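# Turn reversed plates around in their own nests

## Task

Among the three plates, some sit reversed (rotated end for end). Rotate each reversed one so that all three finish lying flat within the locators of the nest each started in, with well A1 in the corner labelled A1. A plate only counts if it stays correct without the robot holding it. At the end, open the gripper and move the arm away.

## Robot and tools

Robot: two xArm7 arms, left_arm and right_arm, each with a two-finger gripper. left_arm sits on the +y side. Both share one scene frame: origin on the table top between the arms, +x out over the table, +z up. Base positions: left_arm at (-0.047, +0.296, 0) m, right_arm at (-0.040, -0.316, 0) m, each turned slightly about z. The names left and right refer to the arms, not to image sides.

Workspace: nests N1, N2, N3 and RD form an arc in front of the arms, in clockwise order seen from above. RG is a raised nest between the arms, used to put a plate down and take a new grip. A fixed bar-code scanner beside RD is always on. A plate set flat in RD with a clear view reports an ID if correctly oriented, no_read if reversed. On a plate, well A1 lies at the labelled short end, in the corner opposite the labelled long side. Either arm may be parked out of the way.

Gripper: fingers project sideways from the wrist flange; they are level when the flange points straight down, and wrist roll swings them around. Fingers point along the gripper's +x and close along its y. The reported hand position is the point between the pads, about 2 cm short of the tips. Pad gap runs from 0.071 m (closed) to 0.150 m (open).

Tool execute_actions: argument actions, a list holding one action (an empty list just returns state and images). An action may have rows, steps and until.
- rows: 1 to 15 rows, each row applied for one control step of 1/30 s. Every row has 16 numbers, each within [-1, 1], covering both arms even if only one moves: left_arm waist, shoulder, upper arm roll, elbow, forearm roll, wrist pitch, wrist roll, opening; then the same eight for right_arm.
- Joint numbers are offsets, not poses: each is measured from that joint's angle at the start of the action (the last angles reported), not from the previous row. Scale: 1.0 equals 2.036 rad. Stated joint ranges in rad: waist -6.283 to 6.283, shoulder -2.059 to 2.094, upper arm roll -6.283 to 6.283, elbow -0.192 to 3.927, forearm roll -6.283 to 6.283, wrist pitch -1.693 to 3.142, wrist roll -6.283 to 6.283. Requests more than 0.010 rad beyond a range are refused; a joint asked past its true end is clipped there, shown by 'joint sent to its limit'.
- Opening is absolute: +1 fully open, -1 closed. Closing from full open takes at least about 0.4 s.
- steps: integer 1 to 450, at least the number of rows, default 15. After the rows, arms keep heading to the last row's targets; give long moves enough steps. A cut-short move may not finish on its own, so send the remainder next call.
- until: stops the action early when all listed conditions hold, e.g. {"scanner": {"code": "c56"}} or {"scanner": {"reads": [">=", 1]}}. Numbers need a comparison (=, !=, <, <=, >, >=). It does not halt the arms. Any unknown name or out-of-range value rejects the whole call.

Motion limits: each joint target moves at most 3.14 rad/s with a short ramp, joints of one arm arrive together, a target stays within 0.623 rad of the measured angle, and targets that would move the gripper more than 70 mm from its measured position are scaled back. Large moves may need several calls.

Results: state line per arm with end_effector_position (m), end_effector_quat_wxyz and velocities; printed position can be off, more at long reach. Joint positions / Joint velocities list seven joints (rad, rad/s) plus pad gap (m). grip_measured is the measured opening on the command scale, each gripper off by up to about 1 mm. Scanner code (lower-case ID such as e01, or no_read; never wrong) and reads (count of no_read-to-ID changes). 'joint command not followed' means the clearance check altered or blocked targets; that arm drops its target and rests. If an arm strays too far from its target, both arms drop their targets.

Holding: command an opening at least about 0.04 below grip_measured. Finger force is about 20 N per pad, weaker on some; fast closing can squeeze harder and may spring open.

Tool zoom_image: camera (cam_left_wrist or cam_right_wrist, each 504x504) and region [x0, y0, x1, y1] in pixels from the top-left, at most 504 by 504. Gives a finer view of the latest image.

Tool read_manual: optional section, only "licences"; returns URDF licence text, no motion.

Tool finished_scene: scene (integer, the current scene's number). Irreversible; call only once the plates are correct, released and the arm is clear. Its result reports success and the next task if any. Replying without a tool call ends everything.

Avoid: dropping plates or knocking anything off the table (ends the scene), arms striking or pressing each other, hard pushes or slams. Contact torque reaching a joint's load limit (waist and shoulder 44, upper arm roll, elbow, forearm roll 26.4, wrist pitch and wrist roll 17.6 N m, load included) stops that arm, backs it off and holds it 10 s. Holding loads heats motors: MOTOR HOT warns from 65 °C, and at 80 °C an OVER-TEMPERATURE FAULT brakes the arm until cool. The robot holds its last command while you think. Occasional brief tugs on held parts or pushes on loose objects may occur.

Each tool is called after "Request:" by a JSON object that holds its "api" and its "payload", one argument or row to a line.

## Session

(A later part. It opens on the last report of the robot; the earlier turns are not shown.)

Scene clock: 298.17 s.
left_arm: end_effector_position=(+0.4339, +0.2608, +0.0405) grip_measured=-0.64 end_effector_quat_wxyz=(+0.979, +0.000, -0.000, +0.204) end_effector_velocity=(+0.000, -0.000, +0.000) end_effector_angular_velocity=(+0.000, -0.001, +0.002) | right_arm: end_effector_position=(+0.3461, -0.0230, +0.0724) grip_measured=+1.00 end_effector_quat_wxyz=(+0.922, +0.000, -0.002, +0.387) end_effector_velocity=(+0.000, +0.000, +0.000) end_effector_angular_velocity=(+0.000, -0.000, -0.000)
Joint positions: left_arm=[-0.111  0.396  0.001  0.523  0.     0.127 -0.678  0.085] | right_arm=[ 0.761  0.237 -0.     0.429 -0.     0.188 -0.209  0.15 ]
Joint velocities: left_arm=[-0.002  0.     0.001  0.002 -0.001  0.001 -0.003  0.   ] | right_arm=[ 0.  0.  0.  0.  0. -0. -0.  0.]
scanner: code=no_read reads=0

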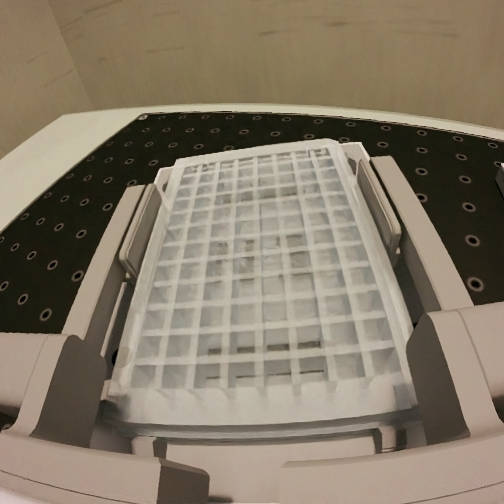

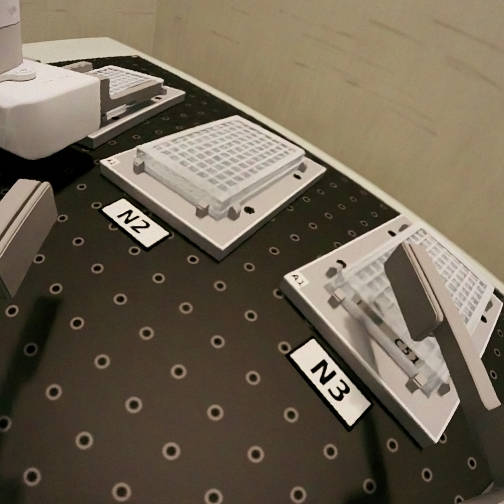

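Request:
{"api": "execute_actions", "payload": {
  "actions": [
    {"rows": [[0.0002,-0.002,-0.0003,-0.0005,0,0.0016,0.0004,-0.8,0,0,0,0,0,0,0,1],[0.0002,-0.005,-0.0003,-0.0011,0,0.0039,0.0004,-0.8,0,0,0,0,0,0,0,1],[0.0002,-0.009,-0.0003,-0.002,0,0.007,0.0004,-0.8,0,0,0,0,0,0,0,1],[0.0002,-0.014,-0.0003,-0.0031,0,0.0109,0.0004,-0.8,0,0,0,0,0,0,0,1],[0.0002,-0.019,-0.0003,-0.0042,0,0.0148,0.0004,-0.8,0,0,0,0,0,0,0,1],[0.0002,-0.0245,-0.0003,-0.0054,0,0.0191,0.0004,-0.8,0,0,0,0,0,0,0,1],[0.0002,-0.030,-0.0003,-0.0065,0,0.0235,0.0004,-0.8,0,0,0,0,0,0,0,1],[0.0002,-0.035,-0.0003,-0.0075,0,0.0275,0.0004,-0.8,0,0,0,0,0,0,0,1],[0.0002,-0.0395,-0.0003,-0.0084,0,0.0311,0.0004,-0.8,0,0,0,0,0,0,0,1],[0.0002,-0.04266,-0.0003,-0.00902,0,0.03363,0.0004,-0.8,0,0,0,0,0,0,0,1]], "steps": 18}
  ]
}}

Request:
{"api": "zoom_image", "payload": {
  "camera": "cam_right_wrist",
  "region": [80, 40, 200, 150]
}}

Scene clock: 316.80 s.
left_arm: end_effector_position=(+0.4341, +0.2601, +0.0623) grip_measured=-0.64 end_effector_quat_wxyz=(+0.979, -0.000, -0.000, +0.203) end_effector_velocity=(-0.004, +0.004, -0.001) end_effector_angular_velocity=(+0.005, +0.015, +0.009) | right_arm: end_effector_position=(+0.3461, -0.0230, +0.0724) grip_measured=+1.00 end_effector_quat_wxyz=(+0.922, +0.000, -0.002, +0.387) end_effector_velocity=(+0.000, -0.000, -0.000) end_effector_angular_velocity=(-0.000, +0.000, -0.000)
Joint positions: left_arm=[-0.111  0.311 -0.     0.505  0.     0.194 -0.677  0.085] | right_arm=[ 0.761  0.237 -0.     0.429 -0.     0.188 -0.209  0.15 ]
Joint velocities: left_arm=[ 0.001 -0.011  0.003 -0.009 -0.002  0.018 -0.002  0.   ] | right_arm=[ 0. -0. -0. -0.  0.  0. -0.  0.]
scanner: code=no_read reads=0

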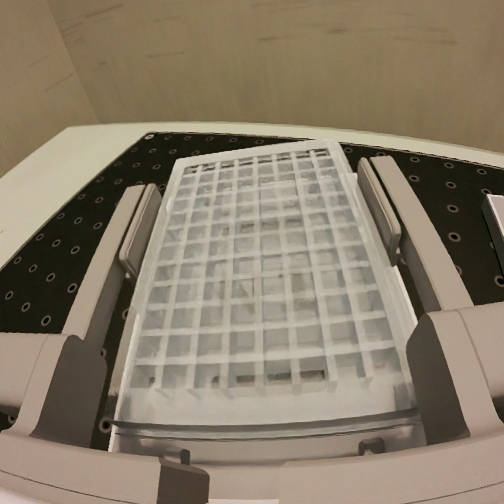

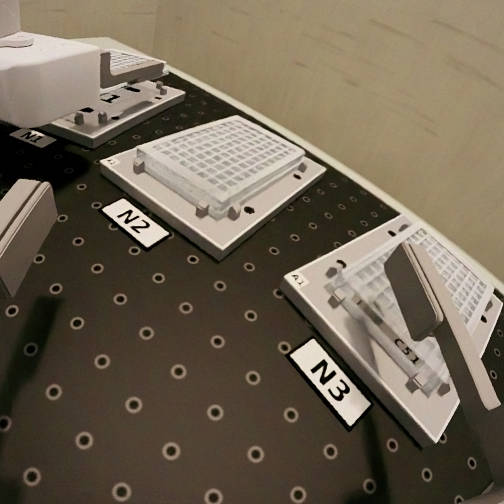

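Region (80, 40, 200, 150) of cam_right_wrist's 504x504 image, scaled by 4.200, with more detail than that image has; it fills the top 462 rows of this view, and the rest is white.

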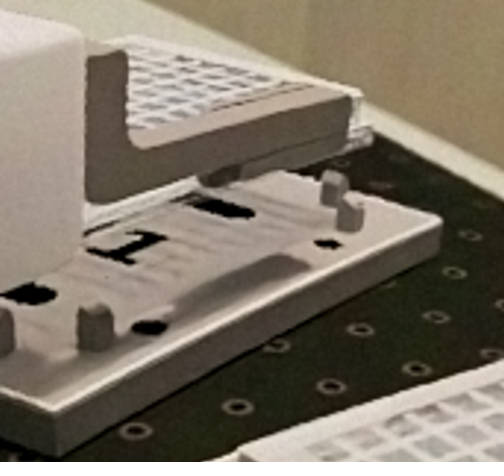

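Request:
{"api": "execute_actions", "payload": {
  "actions": [
    {"steps": 1}
  ]
}}

Request:
{"api": "zoom_image", "payload": {
  "camera": "cam_left_wrist",
  "region": [90, 340, 450, 504]
}}

Request:
{"api": "zoom_image", "payload": {
  "camera": "cam_left_wrist",
  "region": [140, 130, 400, 330]
}}

Scene clock: 320.97 s.
left_arm: end_effector_position=(+0.4340, +0.2606, +0.0626) grip_measured=-0.64 end_effector_quat_wxyz=(+0.979, +0.000, +0.000, +0.204) end_effector_velocity=(+0.000, +0.001, +0.000) end_effector_angular_velocity=(+0.000, -0.000, +0.002) | right_arm: end_effector_position=(+0.3461, -0.0230, +0.0724) grip_measured=+1.00 end_effector_quat_wxyz=(+0.922, +0.000, -0.002, +0.387) end_effector_velocity=(+0.000, +0.000, +0.000) end_effector_angular_velocity=(+0.000, -0.000, +0.001)
Joint positions: left_arm=[-0.111  0.31  -0.     0.505  0.     0.195 -0.677  0.085] | right_arm=[ 0.761  0.237 -0.     0.429 -0.     0.188 -0.209  0.15 ]
Joint velocities: left_arm=[ 0.001  0.     0.001  0.    -0.001 -0.    -0.     0.   ] | right_arm=[-0.    -0.     0.     0.001 -0.     0.001 -0.001  0.   ]
scanner: code=no_read reads=0

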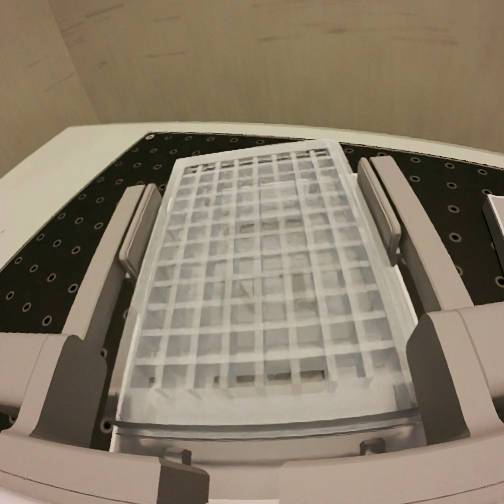

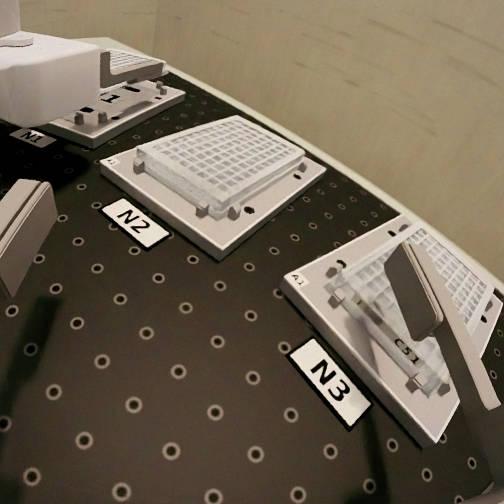

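Region (90, 340, 450, 504) of cam_left_wrist's 504x504 image, scaled by 1.400, with more detail than that image has; it fills the top 230 rows of this view, and the rest is white.

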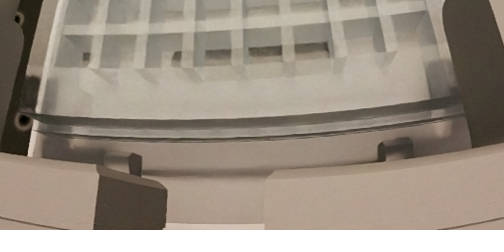

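Region (140, 130, 400, 330) of cam_left_wrist's 504x504 image, scaled by 1.938, with more detail than that image has; it fills the top 388 rows of this view, and the rest is white.

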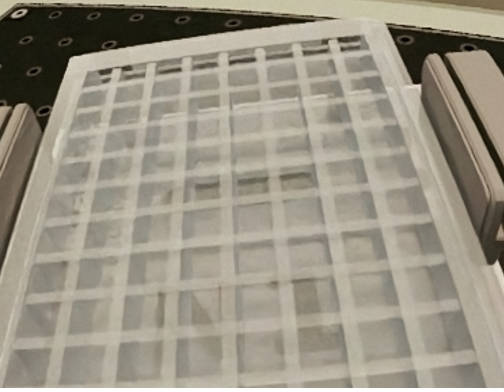

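Request:
{"api": "zoom_image", "payload": {
  "camera": "cam_left_wrist",
  "region": [100, 400, 260, 504]
}}

Request:
{"api": "zoom_image", "payload": {
  "camera": "cam_left_wrist",
  "region": [280, 390, 440, 494]
}}

Region (100, 400, 260, 504) of cam_left_wrist's 504x504 image, scaled by 3.150, with more detail than that image has; it fills the top 328 rows of this view, and the rest is white.

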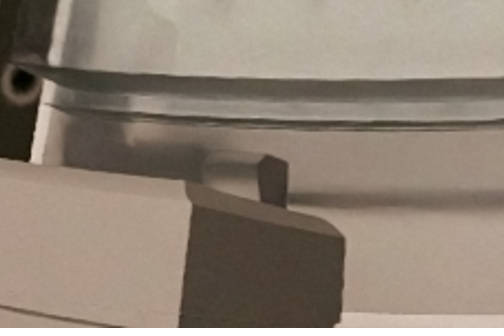

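Region (280, 390, 440, 494) of cam_left_wrist's 504x504 image, scaled by 3.150, with more detail than that image has; it fills the top 328 rows of this view, and the rest is white.

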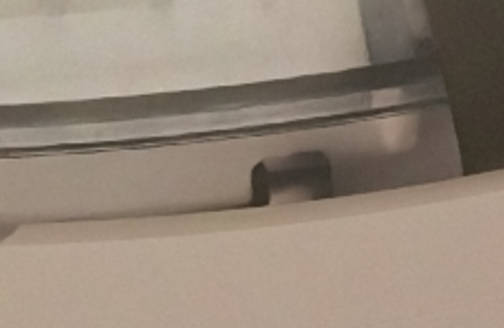

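Request:
{"api": "execute_actions", "payload": {
  "actions": [
    {"rows": [[0.0146,0.0209,0,0.0487,0,0.0278,-0.14,-0.8,0,0,0,0,0,0,0,1],[0.0146,0.0209,0,0.0487,0,0.0278,-0.14,-0.8,0,0,0,0,0,0,0,1],[0.0146,0.0209,0,0.0487,0,0.0278,-0.14,-0.8,0,0,0,0,0,0,0,1],[0.022,0.0314,0,0.073,0,0.0416,-0.21,-0.8,0,0,0,0,0,0,0,1],[0.022,0.0314,0,0.073,0,0.0416,-0.21,-0.8,0,0,0,0,0,0,0,1],[0.0293,0.0418,0,0.0973,0,0.0555,-0.28,-0.8,0,0,0,0,0,0,0,1],[0.0293,0.0418,0,0.0973,0,0.0555,-0.28,-0.8,0,0,0,0,0,0,0,1],[0.0366,0.0523,0,0.1217,0,0.0694,-0.35,-0.8,0,0,0,0,0,0,0,1],[0.0366,0.0523,0,0.1217,0,0.0694,-0.35,-0.8,0,0,0,0,0,0,0,1],[0.0439,0.0627,0,0.146,0,0.0833,-0.42,-0.8,0,0,0,0,0,0,0,1],[0.0439,0.0627,0,0.146,0,0.0833,-0.42,-0.8,0,0,0,0,0,0,0,1],[0.0512,0.0732,0,0.1703,0,0.0972,-0.49,-0.8,0,0,0,0,0,0,0,1],[0.0512,0.0732,0,0.1703,0,0.0972,-0.49,-0.8,0,0,0,0,0,0,0,1],[0.0586,0.0836,0,0.1946,0,0.111,-0.56,-0.8,0,0,0,0,0,0,0,1],[0.0732,0.1045,0,0.2433,0,0.1388,-0.6989,-0.8,0,0,0,0,0,0,0,1]], "steps": 24}
  ]
}}

Scene clock: 357.87 s.
left_arm: end_effector_position=(+0.3872, +0.3759, +0.0794) grip_measured=-0.64 end_effector_quat_wxyz=(+0.567, -0.000, -0.001, +0.823) end_effector_velocity=(-0.047, -0.019, +0.005) end_effector_angular_velocity=(-0.003, +0.022, +0.642) | right_arm: end_effector_position=(+0.3461, -0.0230, +0.0724) grip_measured=+1.00 end_effector_quat_wxyz=(+0.922, +0.000, -0.002, +0.387) end_effector_velocity=(+0.000, +0.000, +0.000) end_effector_angular_velocity=(+0.000, -0.000, +0.001)
Joint positions: left_arm=[ 0.035  0.516  0.001  0.987  0.     0.469 -2.054  0.085] | right_arm=[ 0.761  0.237 -0.     0.429 -0.     0.188 -0.209  0.15 ]
Joint velocities: left_arm=[ 0.052  0.08  -0.01   0.173 -0.     0.115 -0.599 -0.   ] | right_arm=[ 0.     0.    -0.     0.001 -0.001  0.001 -0.001  0.   ]
scanner: code=no_read reads=0

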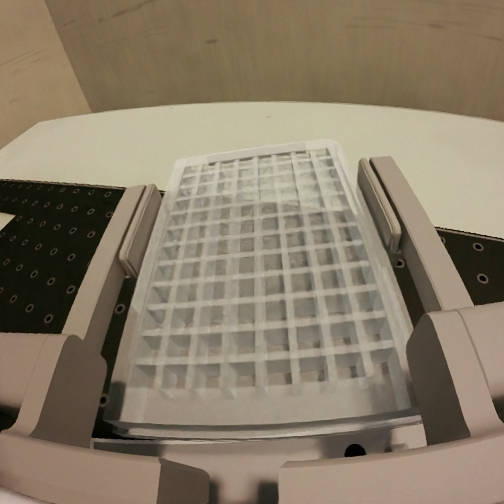

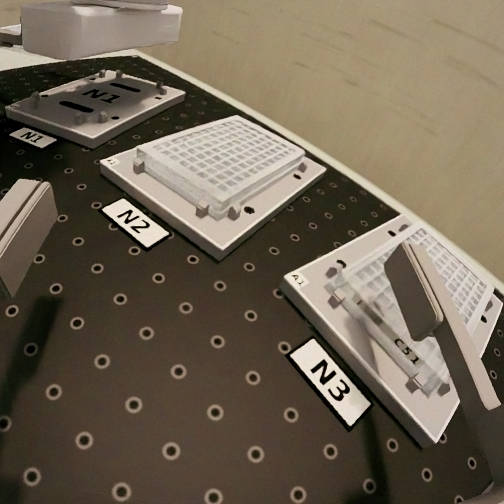

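Request:
{"api": "execute_actions", "payload": {
  "actions": [
    {"rows": [[0.0149,0.0303,-0.0005,0.0518,0,0.0217,-0.144,-0.8,0,0,0,0,0,0,-0.02,1],[0.0149,0.0303,-0.0005,0.0518,0,0.0217,-0.144,-0.8,0,0,0,0,0,0,-0.03,1],[0.0149,0.0303,-0.0005,0.0518,0,0.0217,-0.144,-0.8,0,0,0,0,0,0,-0.04,1],[0.0224,0.0455,-0.0005,0.0777,0,0.0325,-0.216,-0.8,0,0,0,0,0,0,-0.05,1],[0.0224,0.0455,-0.0005,0.0777,0,0.0325,-0.216,-0.8,0,0,0,0,0,0,-0.06,1],[0.0299,0.0606,-0.0005,0.1036,0,0.0434,-0.288,-0.8,0,0,0,0,0,0,-0.07,1],[0.0299,0.0606,-0.0005,0.1036,0,0.0434,-0.288,-0.8,0,0,0,0,0,0,-0.08,1],[0.0374,0.0758,-0.0005,0.1295,0,0.0542,-0.36,-0.8,0,0,0,0,0,0,-0.09,1],[0.0374,0.0758,-0.0005,0.1295,0,0.0542,-0.36,-0.8,0,0,0,0,0,0,-0.1,1],[0.0448,0.0909,-0.0005,0.1553,0,0.065,-0.432,-0.8,0,0,0,0,0,0,-0.11,1],[0.0448,0.0909,-0.0005,0.1553,0,0.065,-0.432,-0.8,0,0,0,0,0,0,-0.12,1],[0.0523,0.1061,-0.0005,0.1812,0,0.0759,-0.504,-0.8,0,0,0,0,0,0,-0.123,1],[0.0523,0.1061,-0.0005,0.1812,0,0.0759,-0.504,-0.8,0,0,0,0,0,0,-0.123,1],[0.0598,0.1212,-0.0005,0.2071,0,0.0867,-0.576,-0.8,0,0,0,0,0,0,-0.123,1],[0.0747,0.1515,-0.0005,0.2589,0,0.1084,-0.7204,-0.8,0,0,0,0,0,0,-0.123,1]], "steps": 24}
  ]
}}

Scene clock: 375.37 s.
left_arm: end_effector_position=(+0.4140, +0.2620, +0.0660) grip_measured=-0.64 end_effector_quat_wxyz=(-0.175, +0.000, -0.001, +0.985) end_effector_velocity=(+0.082, -0.073, -0.007) end_effector_angular_velocity=(-0.003, +0.006, +0.801) | right_arm: end_effector_position=(+0.3166, -0.0006, +0.0724) grip_measured=+1.00 end_effector_quat_wxyz=(+0.867, +0.000, -0.002, +0.499) end_effector_velocity=(-0.001, +0.001, +0.000) end_effector_angular_velocity=(+0.001, -0.001, +0.008)
Joint positions: left_arm=[ 0.183  0.815  0.002  1.496  0.     0.682 -3.465  0.085] | right_arm=[ 0.761  0.237 -0.     0.429 -0.     0.188 -0.458  0.15 ]
Joint velocities: left_arm=[ 0.066  0.137 -0.004  0.234 -0.001  0.104 -0.737  0.   ] | right_arm=[ 0.     0.     0.001  0.001  0.    -0.    -0.008  0.   ]
scanner: code=no_read reads=0

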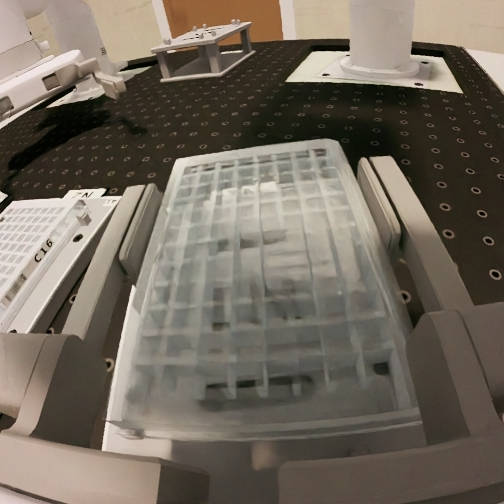

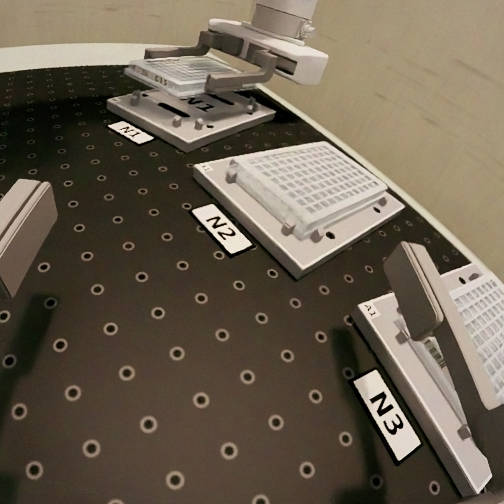

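Request:
{"api": "execute_actions", "payload": {
  "actions": [
    {"steps": 1}
  ]
}}

Request:
{"api": "zoom_image", "payload": {
  "camera": "cam_left_wrist",
  "region": [90, 340, 450, 504]
}}

Request:
{"api": "zoom_image", "payload": {
  "camera": "cam_right_wrist",
  "region": [95, 20, 295, 160]
}}

Scene clock: 380.73 s.
left_arm: end_effector_position=(+0.4206, +0.2553, +0.0658) grip_measured=-0.64 end_effector_quat_wxyz=(-0.204, +0.000, -0.000, +0.979) end_effector_velocity=(+0.000, -0.000, +0.000) end_effector_angular_velocity=(-0.001, -0.001, +0.002) | right_arm: end_effector_position=(+0.3165, -0.0006, +0.0724) grip_measured=+1.00 end_effector_quat_wxyz=(+0.866, +0.000, -0.002, +0.499) end_effector_velocity=(-0.000, -0.000, -0.000) end_effector_angular_velocity=(-0.000, +0.000, -0.001)
Joint positions: left_arm=[ 0.187  0.825  0.     1.514  0.     0.69  -3.521  0.085] | right_arm=[ 0.761  0.237 -0.     0.429 -0.     0.188 -0.459  0.15 ]
Joint velocities: left_arm=[-0.    -0.001  0.    -0.    -0.002 -0.    -0.     0.   ] | right_arm=[-0.  0. -0. -0.  0. -0.  0.  0.]
scanner: code=no_read reads=0

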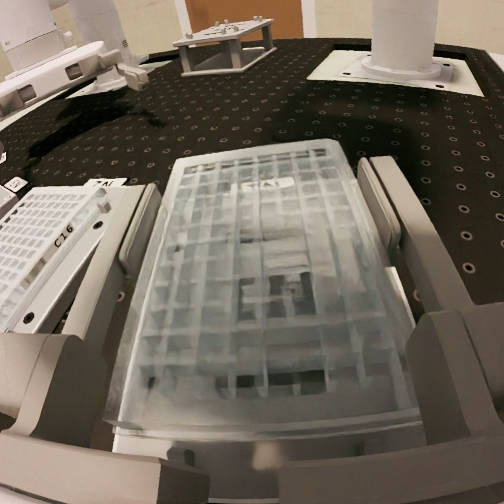

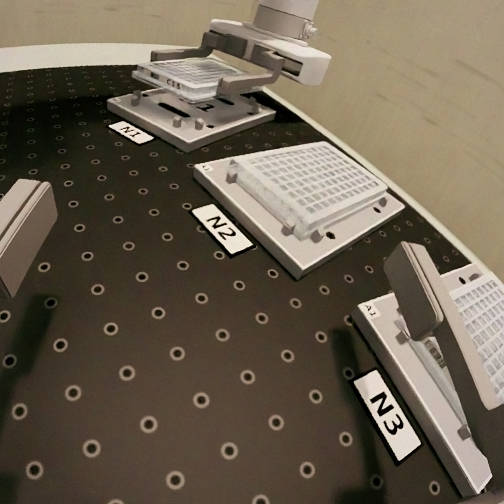

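Region (90, 340, 450, 504) of cam_left_wrist's 504x504 image, scaled by 1.400, with more detail than that image has; it fills the top 230 rows of this view, and the rest is white.

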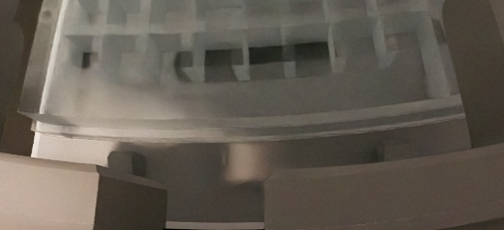

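Region (95, 20, 295, 160) of cam_right_wrist's 504x504 image, scaled by 2.520, with more detail than that image has; it fills the top 353 rows of this view, and the rest is white.

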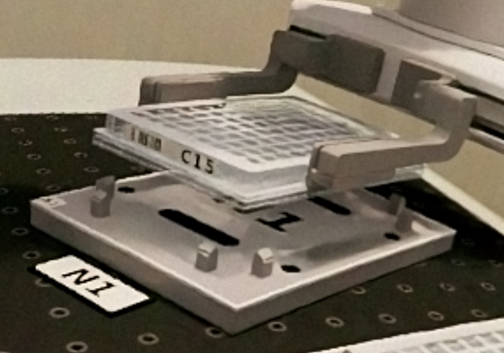

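Request:
{"api": "execute_actions", "payload": {
  "actions": [
    {"rows": [[0,0.00346,0,0.00092,0,-0.00253,0,-0.8,0,0,0,0,0,0,0,1]], "steps": 8}
  ]
}}

Request:
{"api": "zoom_image", "payload": {
  "camera": "cam_left_wrist",
  "region": [100, 400, 260, 504]
}}

Request:
{"api": "zoom_image", "payload": {
  "camera": "cam_left_wrist",
  "region": [280, 390, 440, 494]
}}

Request:
{"api": "zoom_image", "payload": {
  "camera": "cam_left_wrist",
  "region": [140, 130, 400, 330]
}}

Scene clock: 388.50 s.
left_arm: end_effector_position=(+0.4203, +0.2553, +0.0626) grip_measured=-0.64 end_effector_quat_wxyz=(-0.204, +0.001, -0.000, +0.979) end_effector_velocity=(+0.001, +0.001, -0.003) end_effector_angular_velocity=(+0.001, -0.004, -0.001) | right_arm: end_effector_position=(+0.3165, -0.0006, +0.0724) grip_measured=+1.00 end_effector_quat_wxyz=(+0.866, +0.000, -0.002, +0.499) end_effector_velocity=(-0.000, -0.000, -0.000) end_effector_angular_velocity=(-0.000, +0.001, +0.000)
Joint positions: left_arm=[ 0.187  0.832  0.     1.515  0.     0.685 -3.521  0.085] | right_arm=[ 0.761  0.237 -0.     0.429 -0.     0.188 -0.459  0.15 ]
Joint velocities: left_arm=[ 0.001  0.007 -0.     0.004  0.002 -0.006 -0.     0.   ] | right_arm=[ 0.     0.    -0.    -0.     0.     0.    -0.001  0.   ]
scanner: code=no_read reads=0

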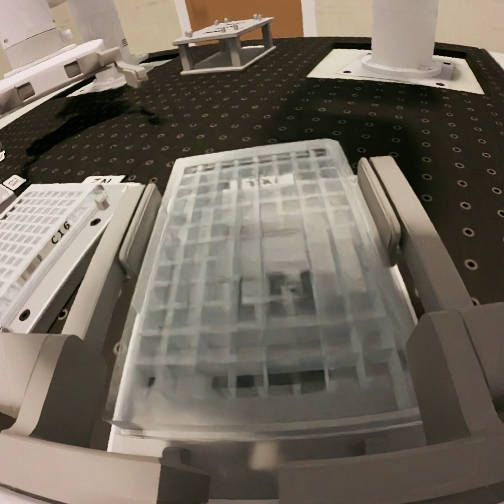

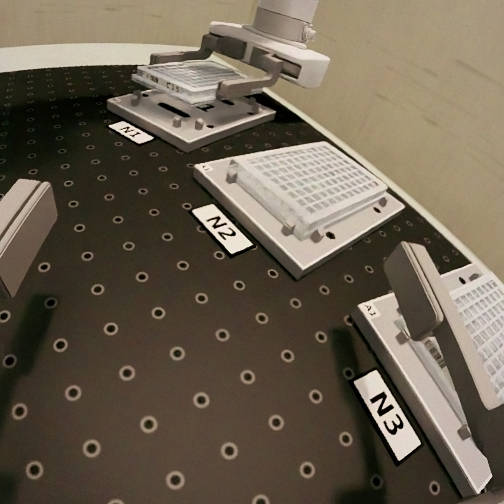

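Region (100, 400, 260, 504) of cam_left_wrist's 504x504 image, scaled by 3.150, with more detail than that image has; it fills the top 328 rows of this view, and the rest is white.

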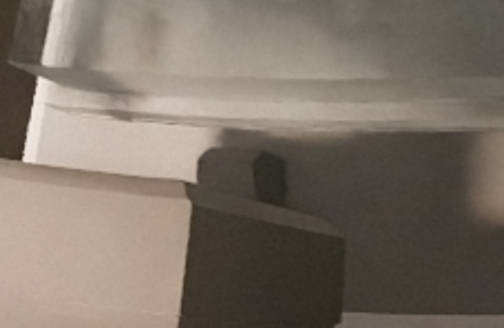

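Region (280, 390, 440, 494) of cam_left_wrist's 504x504 image, scaled by 3.150, with more detail than that image has; it fills the top 328 rows of this view, and the rest is white.

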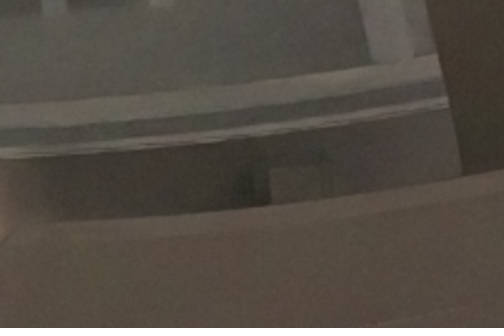

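Region (140, 130, 400, 330) of cam_left_wrist's 504x504 image, scaled by 1.938, with more detail than that image has; it fills the top 388 rows of this view, and the rest is white.

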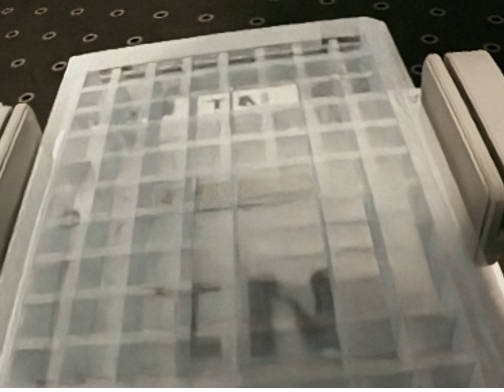

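Request:
{"api": "execute_actions", "payload": {
  "actions": [
    {"rows": [[-0.0003,0.001,0,0.0006,0,-0.0012,-0.0003,-0.8,0,0,0,0,0,0,0,1],[-0.0003,0.0025,0,0.0011,0,-0.0022,-0.0003,-0.8,0,0,0,0,0,0,0,1],[-0.0003,0.004,0,0.0015,0,-0.0033,-0.0003,-0.8,0,0,0,0,0,0,0,1],[-0.0003,0.0055,0,0.002,0,-0.0043,-0.0003,-0.8,0,0,0,0,0,0,0,1],[-0.0003,0.007,0,0.0024,0,-0.0054,-0.0003,-0.8,0,0,0,0,0,0,0,1],[-0.0003,0.0085,0,0.0029,0,-0.0064,-0.0003,-0.8,0,0,0,0,0,0,0,1],[-0.0003,0.01,0,0.0034,0,-0.0074,-0.0003,-0.8,0,0,0,0,0,0,0,1],[-0.0003,0.0115,0,0.0038,0,-0.0085,-0.0003,-0.8,0,0,0,0,0,0,0,1],[-0.0003,0.013,0,0.0043,0,-0.0095,-0.0003,-0.8,0,0,0,0,0,0,0,1],[-0.0003,0.0145,0,0.0047,0,-0.0106,-0.0003,-0.8,0,0,0,0,0,0,0,1],[-0.0003,0.016,0,0.0052,0,-0.0116,-0.0003,-0.8,0,0,0,0,0,0,0,1],[-0.0003,0.0175,0,0.0056,0,-0.0127,-0.0003,-0.8,0,0,0,0,0,0,0,1],[-0.0003,0.0187,0,0.006,0,-0.0135,-0.0003,-0.8,0,0,0,0,0,0,0,1],[-0.0003,0.02,0,0.0064,0,-0.0144,-0.0003,-0.8,0,0,0,0,0,0,0,1],[-0.0003,0.02097,0,0.0067,0,-0.0151,-0.0003,-0.8,0,0,0,0,0,0,0,1]], "steps": 21}
  ]
}}

Request:
{"api": "zoom_image", "payload": {
  "camera": "cam_right_wrist",
  "region": [100, 50, 290, 160]
}}

Request:
{"api": "zoom_image", "payload": {
  "camera": "cam_left_wrist",
  "region": [90, 340, 450, 504]
}}

Scene clock: 405.90 s.
left_arm: end_effector_position=(+0.4205, +0.2549, +0.0439) grip_measured=-0.64 end_effector_quat_wxyz=(-0.204, +0.000, -0.000, +0.979) end_effector_velocity=(+0.001, -0.001, -0.002) end_effector_angular_velocity=(+0.001, -0.006, -0.002) | right_arm: end_effector_position=(+0.3165, -0.0006, +0.0724) grip_measured=+1.00 end_effector_quat_wxyz=(+0.866, +0.000, -0.002, +0.499) end_effector_velocity=(+0.000, -0.000, -0.000) end_effector_angular_velocity=(-0.000, +0.000, -0.000)
Joint positions: left_arm=[ 0.186  0.873  0.     1.528  0.     0.655 -3.522  0.085] | right_arm=[ 0.761  0.237 -0.     0.429 -0.     0.188 -0.459  0.15 ]
Joint velocities: left_arm=[-0.001  0.006 -0.     0.005  0.001 -0.007 -0.     0.   ] | right_arm=[ 0.    -0.    -0.     0.    -0.     0.001  0.     0.   ]
scanner: code=no_read reads=0

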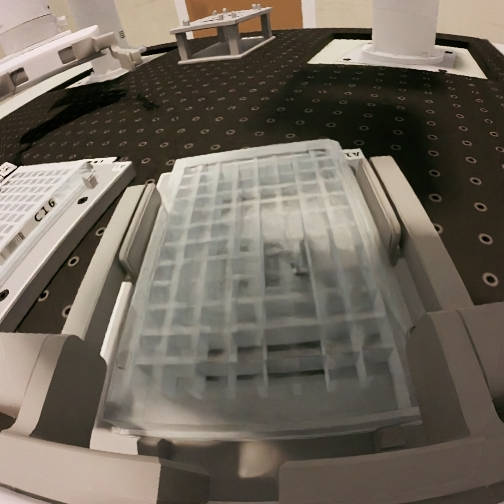

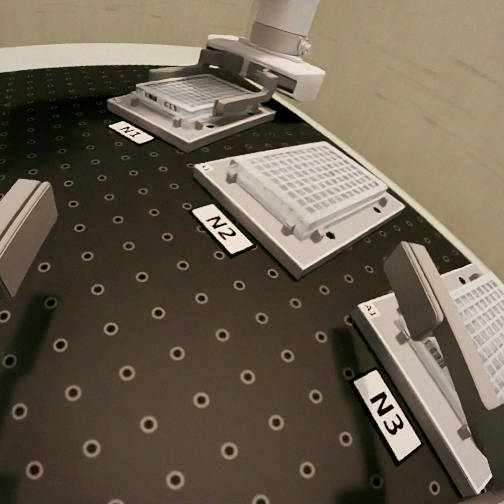

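Region (100, 50, 290, 160) of cam_right_wrist's 504x504 image, scaled by 2.653, with more detail than that image has; it fills the top 292 rows of this view, and the rest is white.

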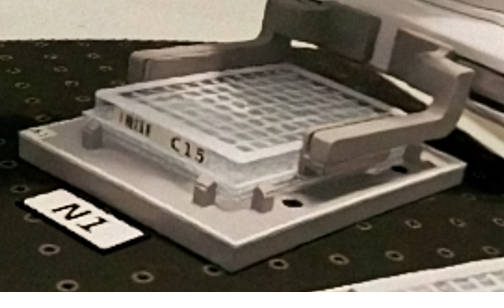

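Region (90, 340, 450, 504) of cam_left_wrist's 504x504 image, scaled by 1.400, with more detail than that image has; it fills the top 230 rows of this view, and the rest is white.

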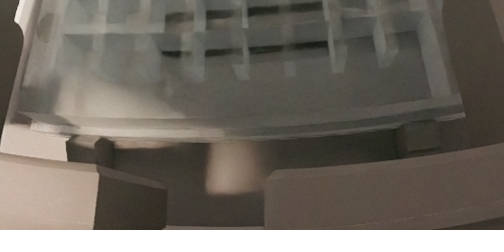

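Request:
{"api": "execute_actions", "payload": {
  "actions": [
    {"rows": [[0,0.001,0,0.0004,0,-0.0007,0,-0.8,0,0,0,0,0,0,0,1],[0,0.0017,0,0.0006,0,-0.0011,0,-0.8,0,0,0,0,0,0,0,1],[0,0.0024,0,0.0008,0,-0.0016,0,-0.8,0,0,0,0,0,0,0,1],[0,0.003,0,0.001,0,-0.002,0,-0.8,0,0,0,0,0,0,0,1],[0,0.003,0,0.001,0,-0.002,0,-0.8,0,0,0,0,0,0,0,1],[0,0.003,0,0.001,0,-0.002,0,-0.8,0,0,0,0,0,0,0,1],[0,0.003,0,0.001,0,-0.002,0,-0.8,0,0,0,0,0,0,0,1],[0,0.003,0,0.001,0,-0.002,0,-0.8,0,0,0,0,0,0,0,1],[0,0.003,0,0.001,0,-0.002,0,-0.7,0,0,0,0,0,0,0,1],[0,0.003,0,0.001,0,-0.002,0,-0.63,0,0,0,0,0,0,0,1],[0,0.003,0,0.001,0,-0.002,0,-0.58,0,0,0,0,0,0,0,1],[0,0.003,0,0.001,0,-0.002,0,-0.45,0,0,0,0,0,0,0,1],[0,0.003,0,0.001,0,-0.002,0,-0.3,0,0,0,0,0,0,0,1]], "steps": 16}
  ]
}}

Request:
{"api": "zoom_image", "payload": {
  "camera": "cam_right_wrist",
  "region": [100, 50, 290, 160]
}}

Scene clock: 412.00 s.
left_arm: end_effector_position=(+0.4211, +0.2556, +0.0416) grip_measured=-0.32 end_effector_quat_wxyz=(-0.204, -0.001, -0.000, +0.979) end_effector_velocity=(-0.001, +0.001, -0.000) end_effector_angular_velocity=(+0.000, +0.004, +0.001) | right_arm: end_effector_position=(+0.3165, -0.0006, +0.0724) grip_measured=+1.00 end_effector_quat_wxyz=(+0.866, +0.000, -0.002, +0.499) end_effector_velocity=(-0.000, -0.000, -0.000) end_effector_angular_velocity=(-0.000, +0.000, -0.001)
Joint positions: left_arm=[ 0.187  0.879  0.001  1.531  0.     0.651 -3.521  0.098] | right_arm=[ 0.761  0.237 -0.     0.429 -0.     0.188 -0.459  0.15 ]
Joint velocities: left_arm=[ 0.001 -0.     0.001 -0.003  0.     0.002 -0.     0.018] | right_arm=[ 0.     0.     0.    -0.    -0.     0.     0.001  0.   ]
scanner: code=no_read reads=0

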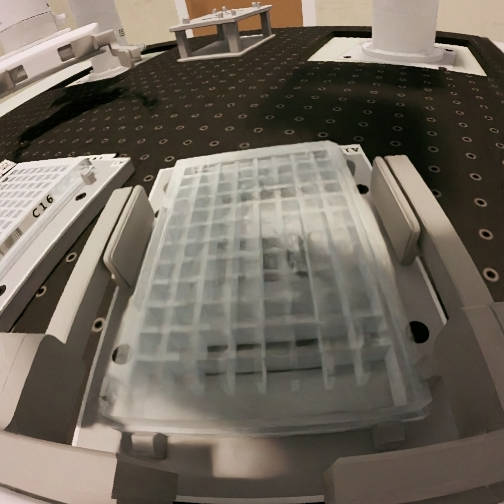

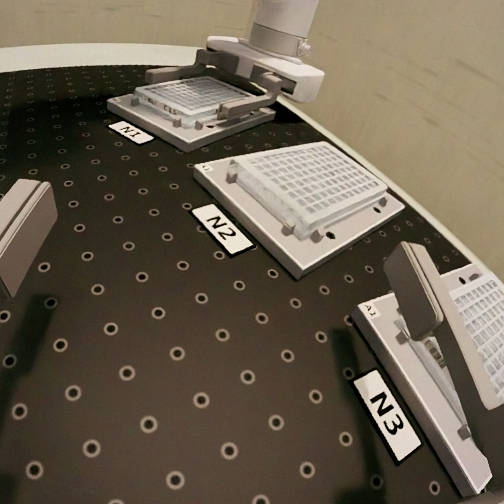

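Region (100, 50, 290, 160) of cam_right_wrist's 504x504 image, scaled by 2.653, with more detail than that image has; it fills the top 292 rows of this view, and the rest is white.

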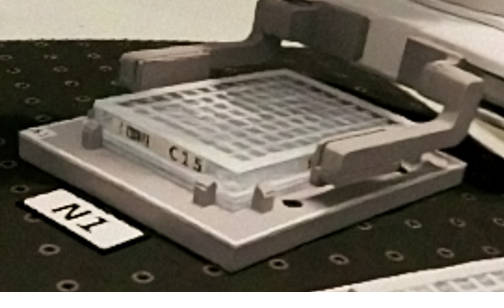

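Request:
{"api": "zoom_image", "payload": {
  "camera": "cam_right_wrist",
  "region": [60, 80, 340, 300]
}}

Region (60, 80, 340, 300) of cam_right_wrist's 504x504 image, scaled by 1.800, with more detail than that image has; it fills the top 396 rows of this view, and the rest is white.

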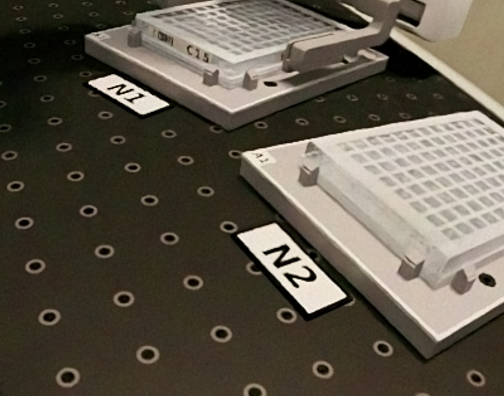

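Request:
{"api": "execute_actions", "payload": {
  "actions": [
    {"rows": [[0,-0.007,0,-0.0022,0,0.005,0,-0.2,-0.03,-0.007,0,-0.001,0,0.006,-0.03,1],[0,-0.014,0,-0.0043,0,0.01,0,-0.1,-0.06,-0.014,0,-0.0015,0,0.013,-0.066,1],[0,-0.021,0,-0.0065,0,0.015,0,0,-0.09,-0.021,0,-0.002,0,0.019,-0.1,1],[0,-0.0268,0,-0.0083,0,0.019,0,0,-0.12,-0.027,0,-0.003,0,0.025,-0.13,1],[0,-0.0268,0,-0.0083,0,0.019,0,0,-0.15,-0.034,0,-0.004,0,0.032,-0.165,1],[0,-0.0268,0,-0.0083,0,0.019,0,0,-0.18,-0.041,0,-0.0045,0,0.038,-0.2,1],[0,-0.0268,0,-0.0083,0,0.019,0,0,-0.21,-0.048,0,-0.005,0,0.044,-0.23,1],[0,-0.0268,0,-0.0083,0,0.019,0,0,-0.24,-0.055,0,-0.006,0,0.051,-0.264,1],[0,-0.0268,0,-0.0083,0,0.019,0,0,-0.2635,-0.0603,0,-0.0066,0,0.0557,-0.2903,1],[-0.016,-0.0158,0,0.012,0,0.0284,-0.003,0,-0.2635,-0.0603,0,-0.0066,0,0.0557,-0.2903,1],[-0.032,-0.005,0,0.0324,0,0.0377,-0.006,0,-0.2635,-0.0603,0,-0.0066,0,0.0557,-0.2903,1],[-0.1576,0.0829,-0.0005,0.1951,0,0.1127,-0.032,0,-0.2635,-0.0603,0,-0.0066,0,0.0557,-0.2903,1]], "steps": 32}
  ]
}}

Scene clock: 464.10 s.
left_arm: end_effector_position=(+0.4486, +0.0847, +0.0628) grip_measured=+0.00 end_effector_quat_wxyz=(-0.080, -0.001, -0.001, +0.997) end_effector_velocity=(+0.008, +0.008, +0.001) end_effector_angular_velocity=(+0.016, -0.010, +0.015) | right_arm: end_effector_position=(+0.3646, -0.1665, +0.1014) grip_measured=+1.00 end_effector_quat_wxyz=(+0.852, +0.000, +0.000, +0.523) end_effector_velocity=(+0.000, -0.002, +0.000) end_effector_angular_velocity=(+0.000, -0.001, -0.004)
Joint positions: left_arm=[-0.13   1.046  0.003  1.926  0.     0.879 -3.586  0.111] | right_arm=[ 0.225  0.115 -0.     0.416 -0.     0.302 -1.05   0.15 ]
Joint velocities: left_arm=[ 0.003  0.011  0.019  0.029  0.002  0.013 -0.004  0.   ] | right_arm=[-0.004 -0.001 -0.002 -0.001  0.001 -0.    -0.003  0.   ]
scanner: code=no_read reads=0

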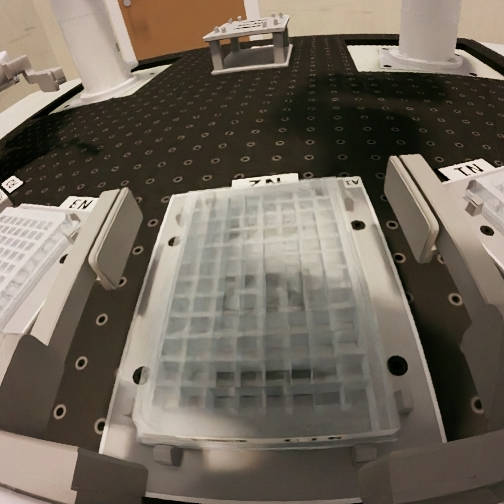

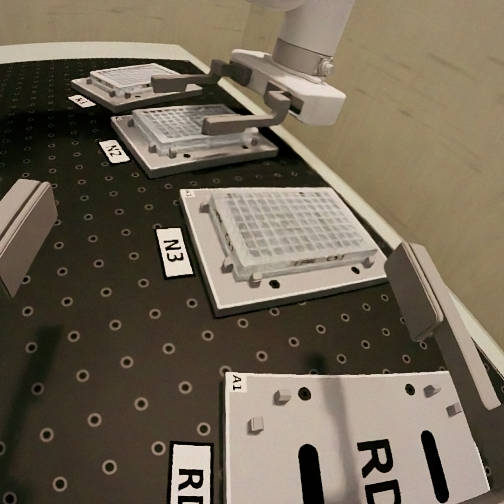

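Request:
{"api": "execute_actions", "payload": {
  "actions": [
    {"steps": 1}
  ]
}}

Request:
{"api": "zoom_image", "payload": {
  "camera": "cam_left_wrist",
  "region": [100, 400, 260, 504]
}}

Request:
{"api": "zoom_image", "payload": {
  "camera": "cam_left_wrist",
  "region": [280, 390, 440, 494]
}}

Request:
{"api": "zoom_image", "payload": {
  "camera": "cam_left_wrist",
  "region": [140, 130, 400, 330]
}}

Scene clock: 468.13 s.
left_arm: end_effector_position=(+0.4477, +0.0814, +0.0629) grip_measured=+0.00 end_effector_quat_wxyz=(-0.078, -0.000, -0.000, +0.997) end_effector_velocity=(+0.000, -0.000, -0.000) end_effector_angular_velocity=(-0.000, -0.000, +0.000) | right_arm: end_effector_position=(+0.3647, -0.1669, +0.1015) grip_measured=+1.00 end_effector_quat_wxyz=(+0.853, -0.000, +0.000, +0.523) end_effector_velocity=(-0.000, -0.000, +0.000) end_effector_angular_velocity=(-0.000, -0.000, +0.001)
Joint positions: left_arm=[-0.134  1.048  0.     1.928  0.     0.88  -3.587  0.111] | right_arm=[ 0.225  0.114 -0.     0.416 -0.     0.302 -1.05   0.15 ]
Joint velocities: left_arm=[ 0.  0. -0.  0. -0.  0. -0.  0.] | right_arm=[-0.    -0.    -0.     0.    -0.    -0.    -0.001  0.   ]
scanner: code=no_read reads=0

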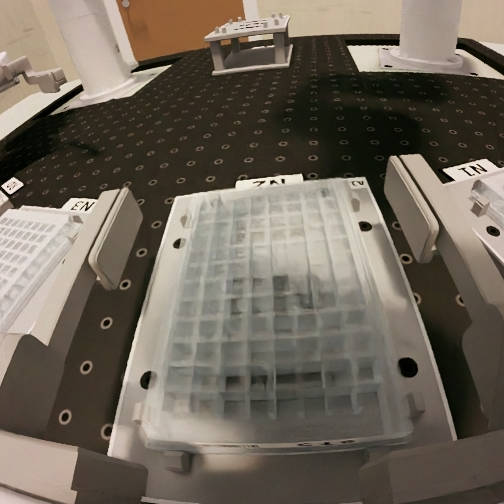

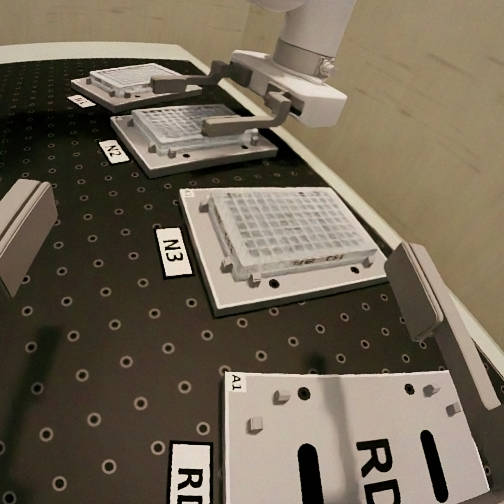

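Region (100, 400, 260, 504) of cam_left_wrist's 504x504 image, scaled by 3.150, with more detail than that image has; it fills the top 328 rows of this view, and the rest is white.

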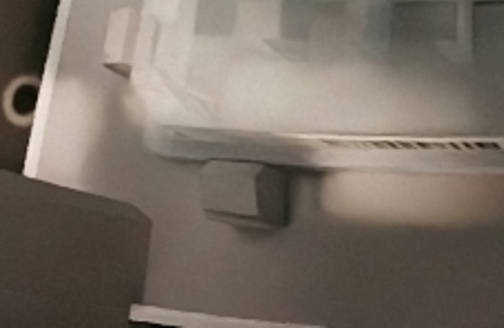

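Region (280, 390, 440, 494) of cam_left_wrist's 504x504 image, scaled by 3.150, with more detail than that image has; it fills the top 328 rows of this view, and the rest is white.

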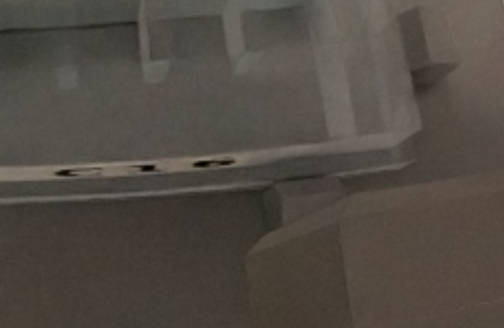

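Region (140, 130, 400, 330) of cam_left_wrist's 504x504 image, scaled by 1.938, with more detail than that image has; it fills the top 388 rows of this view, and the rest is white.

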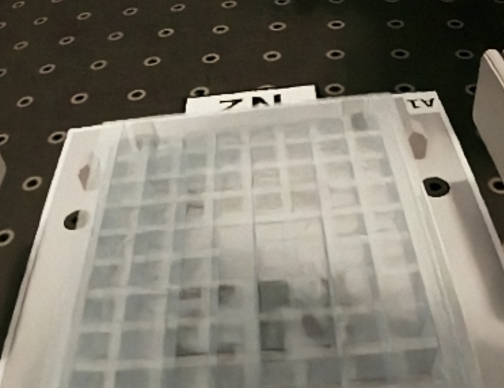

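Request:
{"api": "execute_actions", "payload": {
  "actions": [
    {"rows": [[-0.0003,0.003,0,0.002,0,-0.0008,0.002,0,0,0,0,0,0,0,0,1],[-0.0003,0.006,0,0.0043,0,-0.0017,0.004,-0.05,0,0,0,0,0,0,0,1],[-0.0003,0.009,0,0.0065,0,-0.0025,0.006,-0.1,0,0,0,0,0,0,0,1],[-0.0003,0.012,0,0.0086,0,-0.0034,0.008,-0.15,0,0,0,0,0,0,0,1],[-0.0003,0.015,0,0.0108,0,-0.0042,0.0105,-0.2,0,0,0,0,0,0,0,1],[-0.0003,0.018,0,0.0129,0,-0.0051,0.0105,-0.25,0,0,0,0,0,0,0,1],[-0.0003,0.021,0,0.015,0,-0.006,0.0105,-0.3,0,0,0,0,0,0,0,1],[-0.0003,0.024,0,0.0172,0,-0.0068,0.0105,-0.3,0,0,0,0,0,0,0,1],[-0.0003,0.0265,0,0.019,0,-0.0075,0.0105,-0.35,0,0,0,0,0,0,0,1],[-0.0003,0.02832,0,0.0203,0,-0.00802,0.0105,-0.4,0,0,0,0,0,0,0,1],[-0.0003,0.02832,0,0.0203,0,-0.00802,0.0105,-0.45,0,0,0,0,0,0,0,1],[-0.0003,0.02832,0,0.0203,0,-0.00802,0.0105,-0.5,0,0,0,0,0,0,0,1]], "steps": 15}
  ]
}}

Scene clock: 487.67 s.
left_arm: end_effector_position=(+0.4491, +0.0836, +0.0419) grip_measured=-0.49 end_effector_quat_wxyz=(-0.067, +0.001, -0.000, +0.998) end_effector_velocity=(+0.005, -0.002, -0.009) end_effector_angular_velocity=(-0.005, -0.014, -0.005) | right_arm: end_effector_position=(+0.3647, -0.1669, +0.1015) grip_measured=+1.00 end_effector_quat_wxyz=(+0.853, -0.000, +0.000, +0.523) end_effector_velocity=(+0.000, -0.000, -0.000) end_effector_angular_velocity=(-0.000, -0.000, -0.002)
Joint positions: left_arm=[-0.135  1.104  0.     1.967  0.     0.865 -3.565  0.091] | right_arm=[ 0.225  0.114 -0.     0.416 -0.     0.302 -1.05   0.15 ]
Joint velocities: left_arm=[-0.001  0.03  -0.001  0.033  0.    -0.012  0.004 -0.007] | right_arm=[ 0.    -0.    -0.    -0.    -0.    -0.     0.001  0.   ]
scanner: code=no_read reads=0

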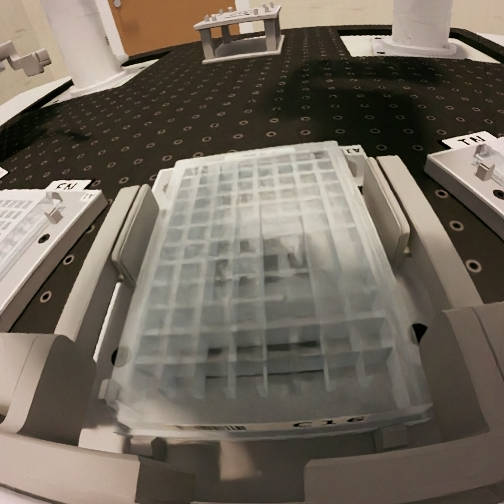

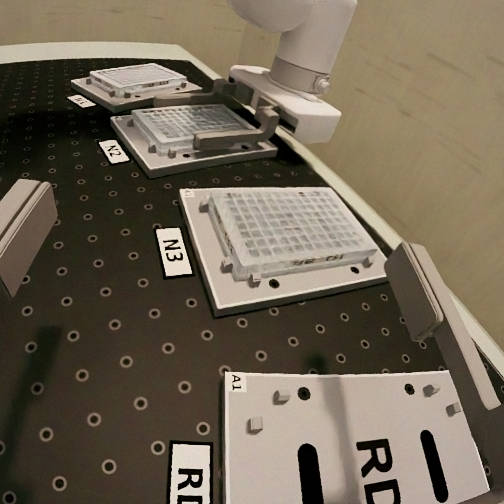

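Request:
{"api": "execute_actions", "payload": {
  "actions": [
    {"steps": 1}
  ]
}}

Request:
{"api": "zoom_image", "payload": {
  "camera": "cam_left_wrist",
  "region": [90, 130, 450, 330]
}}

Request:
{"api": "zoom_image", "payload": {
  "camera": "cam_left_wrist",
  "region": [90, 340, 450, 504]
}}

Request:
{"api": "zoom_image", "payload": {
  "camera": "cam_right_wrist",
  "region": [150, 95, 290, 185]
}}

Scene clock: 491.50 s.
left_arm: end_effector_position=(+0.4497, +0.0834, +0.0415) grip_measured=-0.50 end_effector_quat_wxyz=(-0.067, -0.000, -0.000, +0.998) end_effector_velocity=(-0.000, -0.000, +0.000) end_effector_angular_velocity=(-0.001, +0.001, -0.001) | right_arm: end_effector_position=(+0.3647, -0.1669, +0.1015) grip_measured=+1.00 end_effector_quat_wxyz=(+0.853, -0.000, +0.000, +0.523) end_effector_velocity=(-0.000, -0.000, +0.000) end_effector_angular_velocity=(+0.000, -0.000, +0.001)
Joint positions: left_arm=[-0.135  1.106  0.     1.97   0.     0.864 -3.565  0.091] | right_arm=[ 0.225  0.114 -0.     0.416 -0.     0.302 -1.05   0.15 ]
Joint velocities: left_arm=[-0.    -0.    -0.001 -0.     0.     0.    -0.     0.   ] | right_arm=[-0.    -0.    -0.    -0.     0.    -0.    -0.001  0.   ]
scanner: code=no_read reads=0

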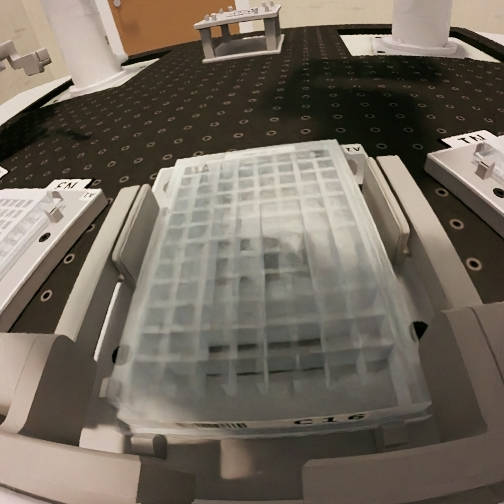

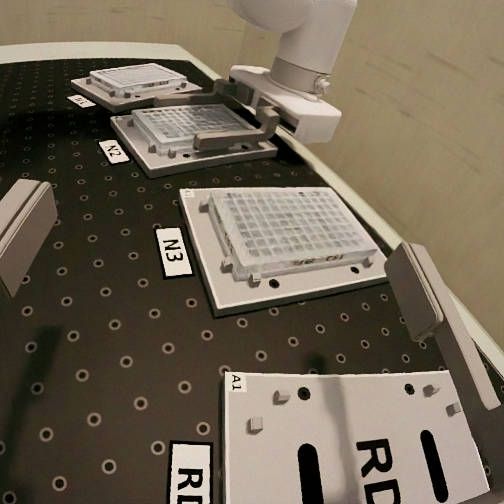

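Region (90, 130, 450, 330) of cam_left_wrist's 504x504 image, scaled by 1.400, with more detail than that image has.

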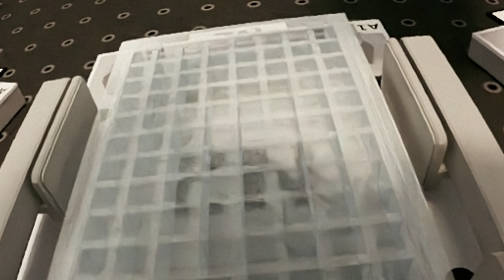

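Region (90, 340, 450, 504) of cam_left_wrist's 504x504 image, scaled by 1.400, with more detail than that image has; it fills the top 230 rows of this view, and the rest is white.

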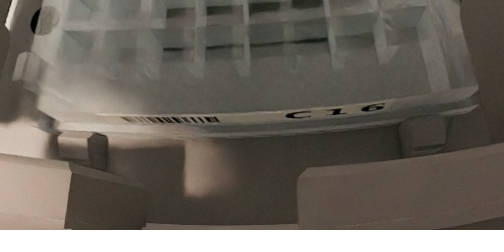

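Region (150, 95, 290, 185) of cam_right_wrist's 504x504 image, scaled by 3.600, with more detail than that image has; it fills the top 324 rows of this view, and the rest is white.

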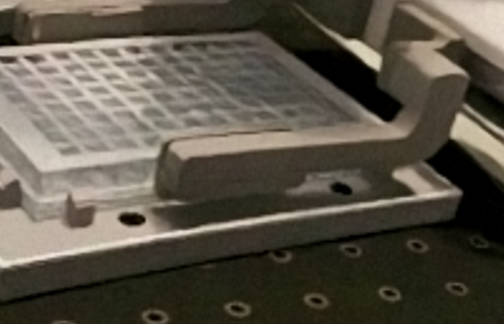

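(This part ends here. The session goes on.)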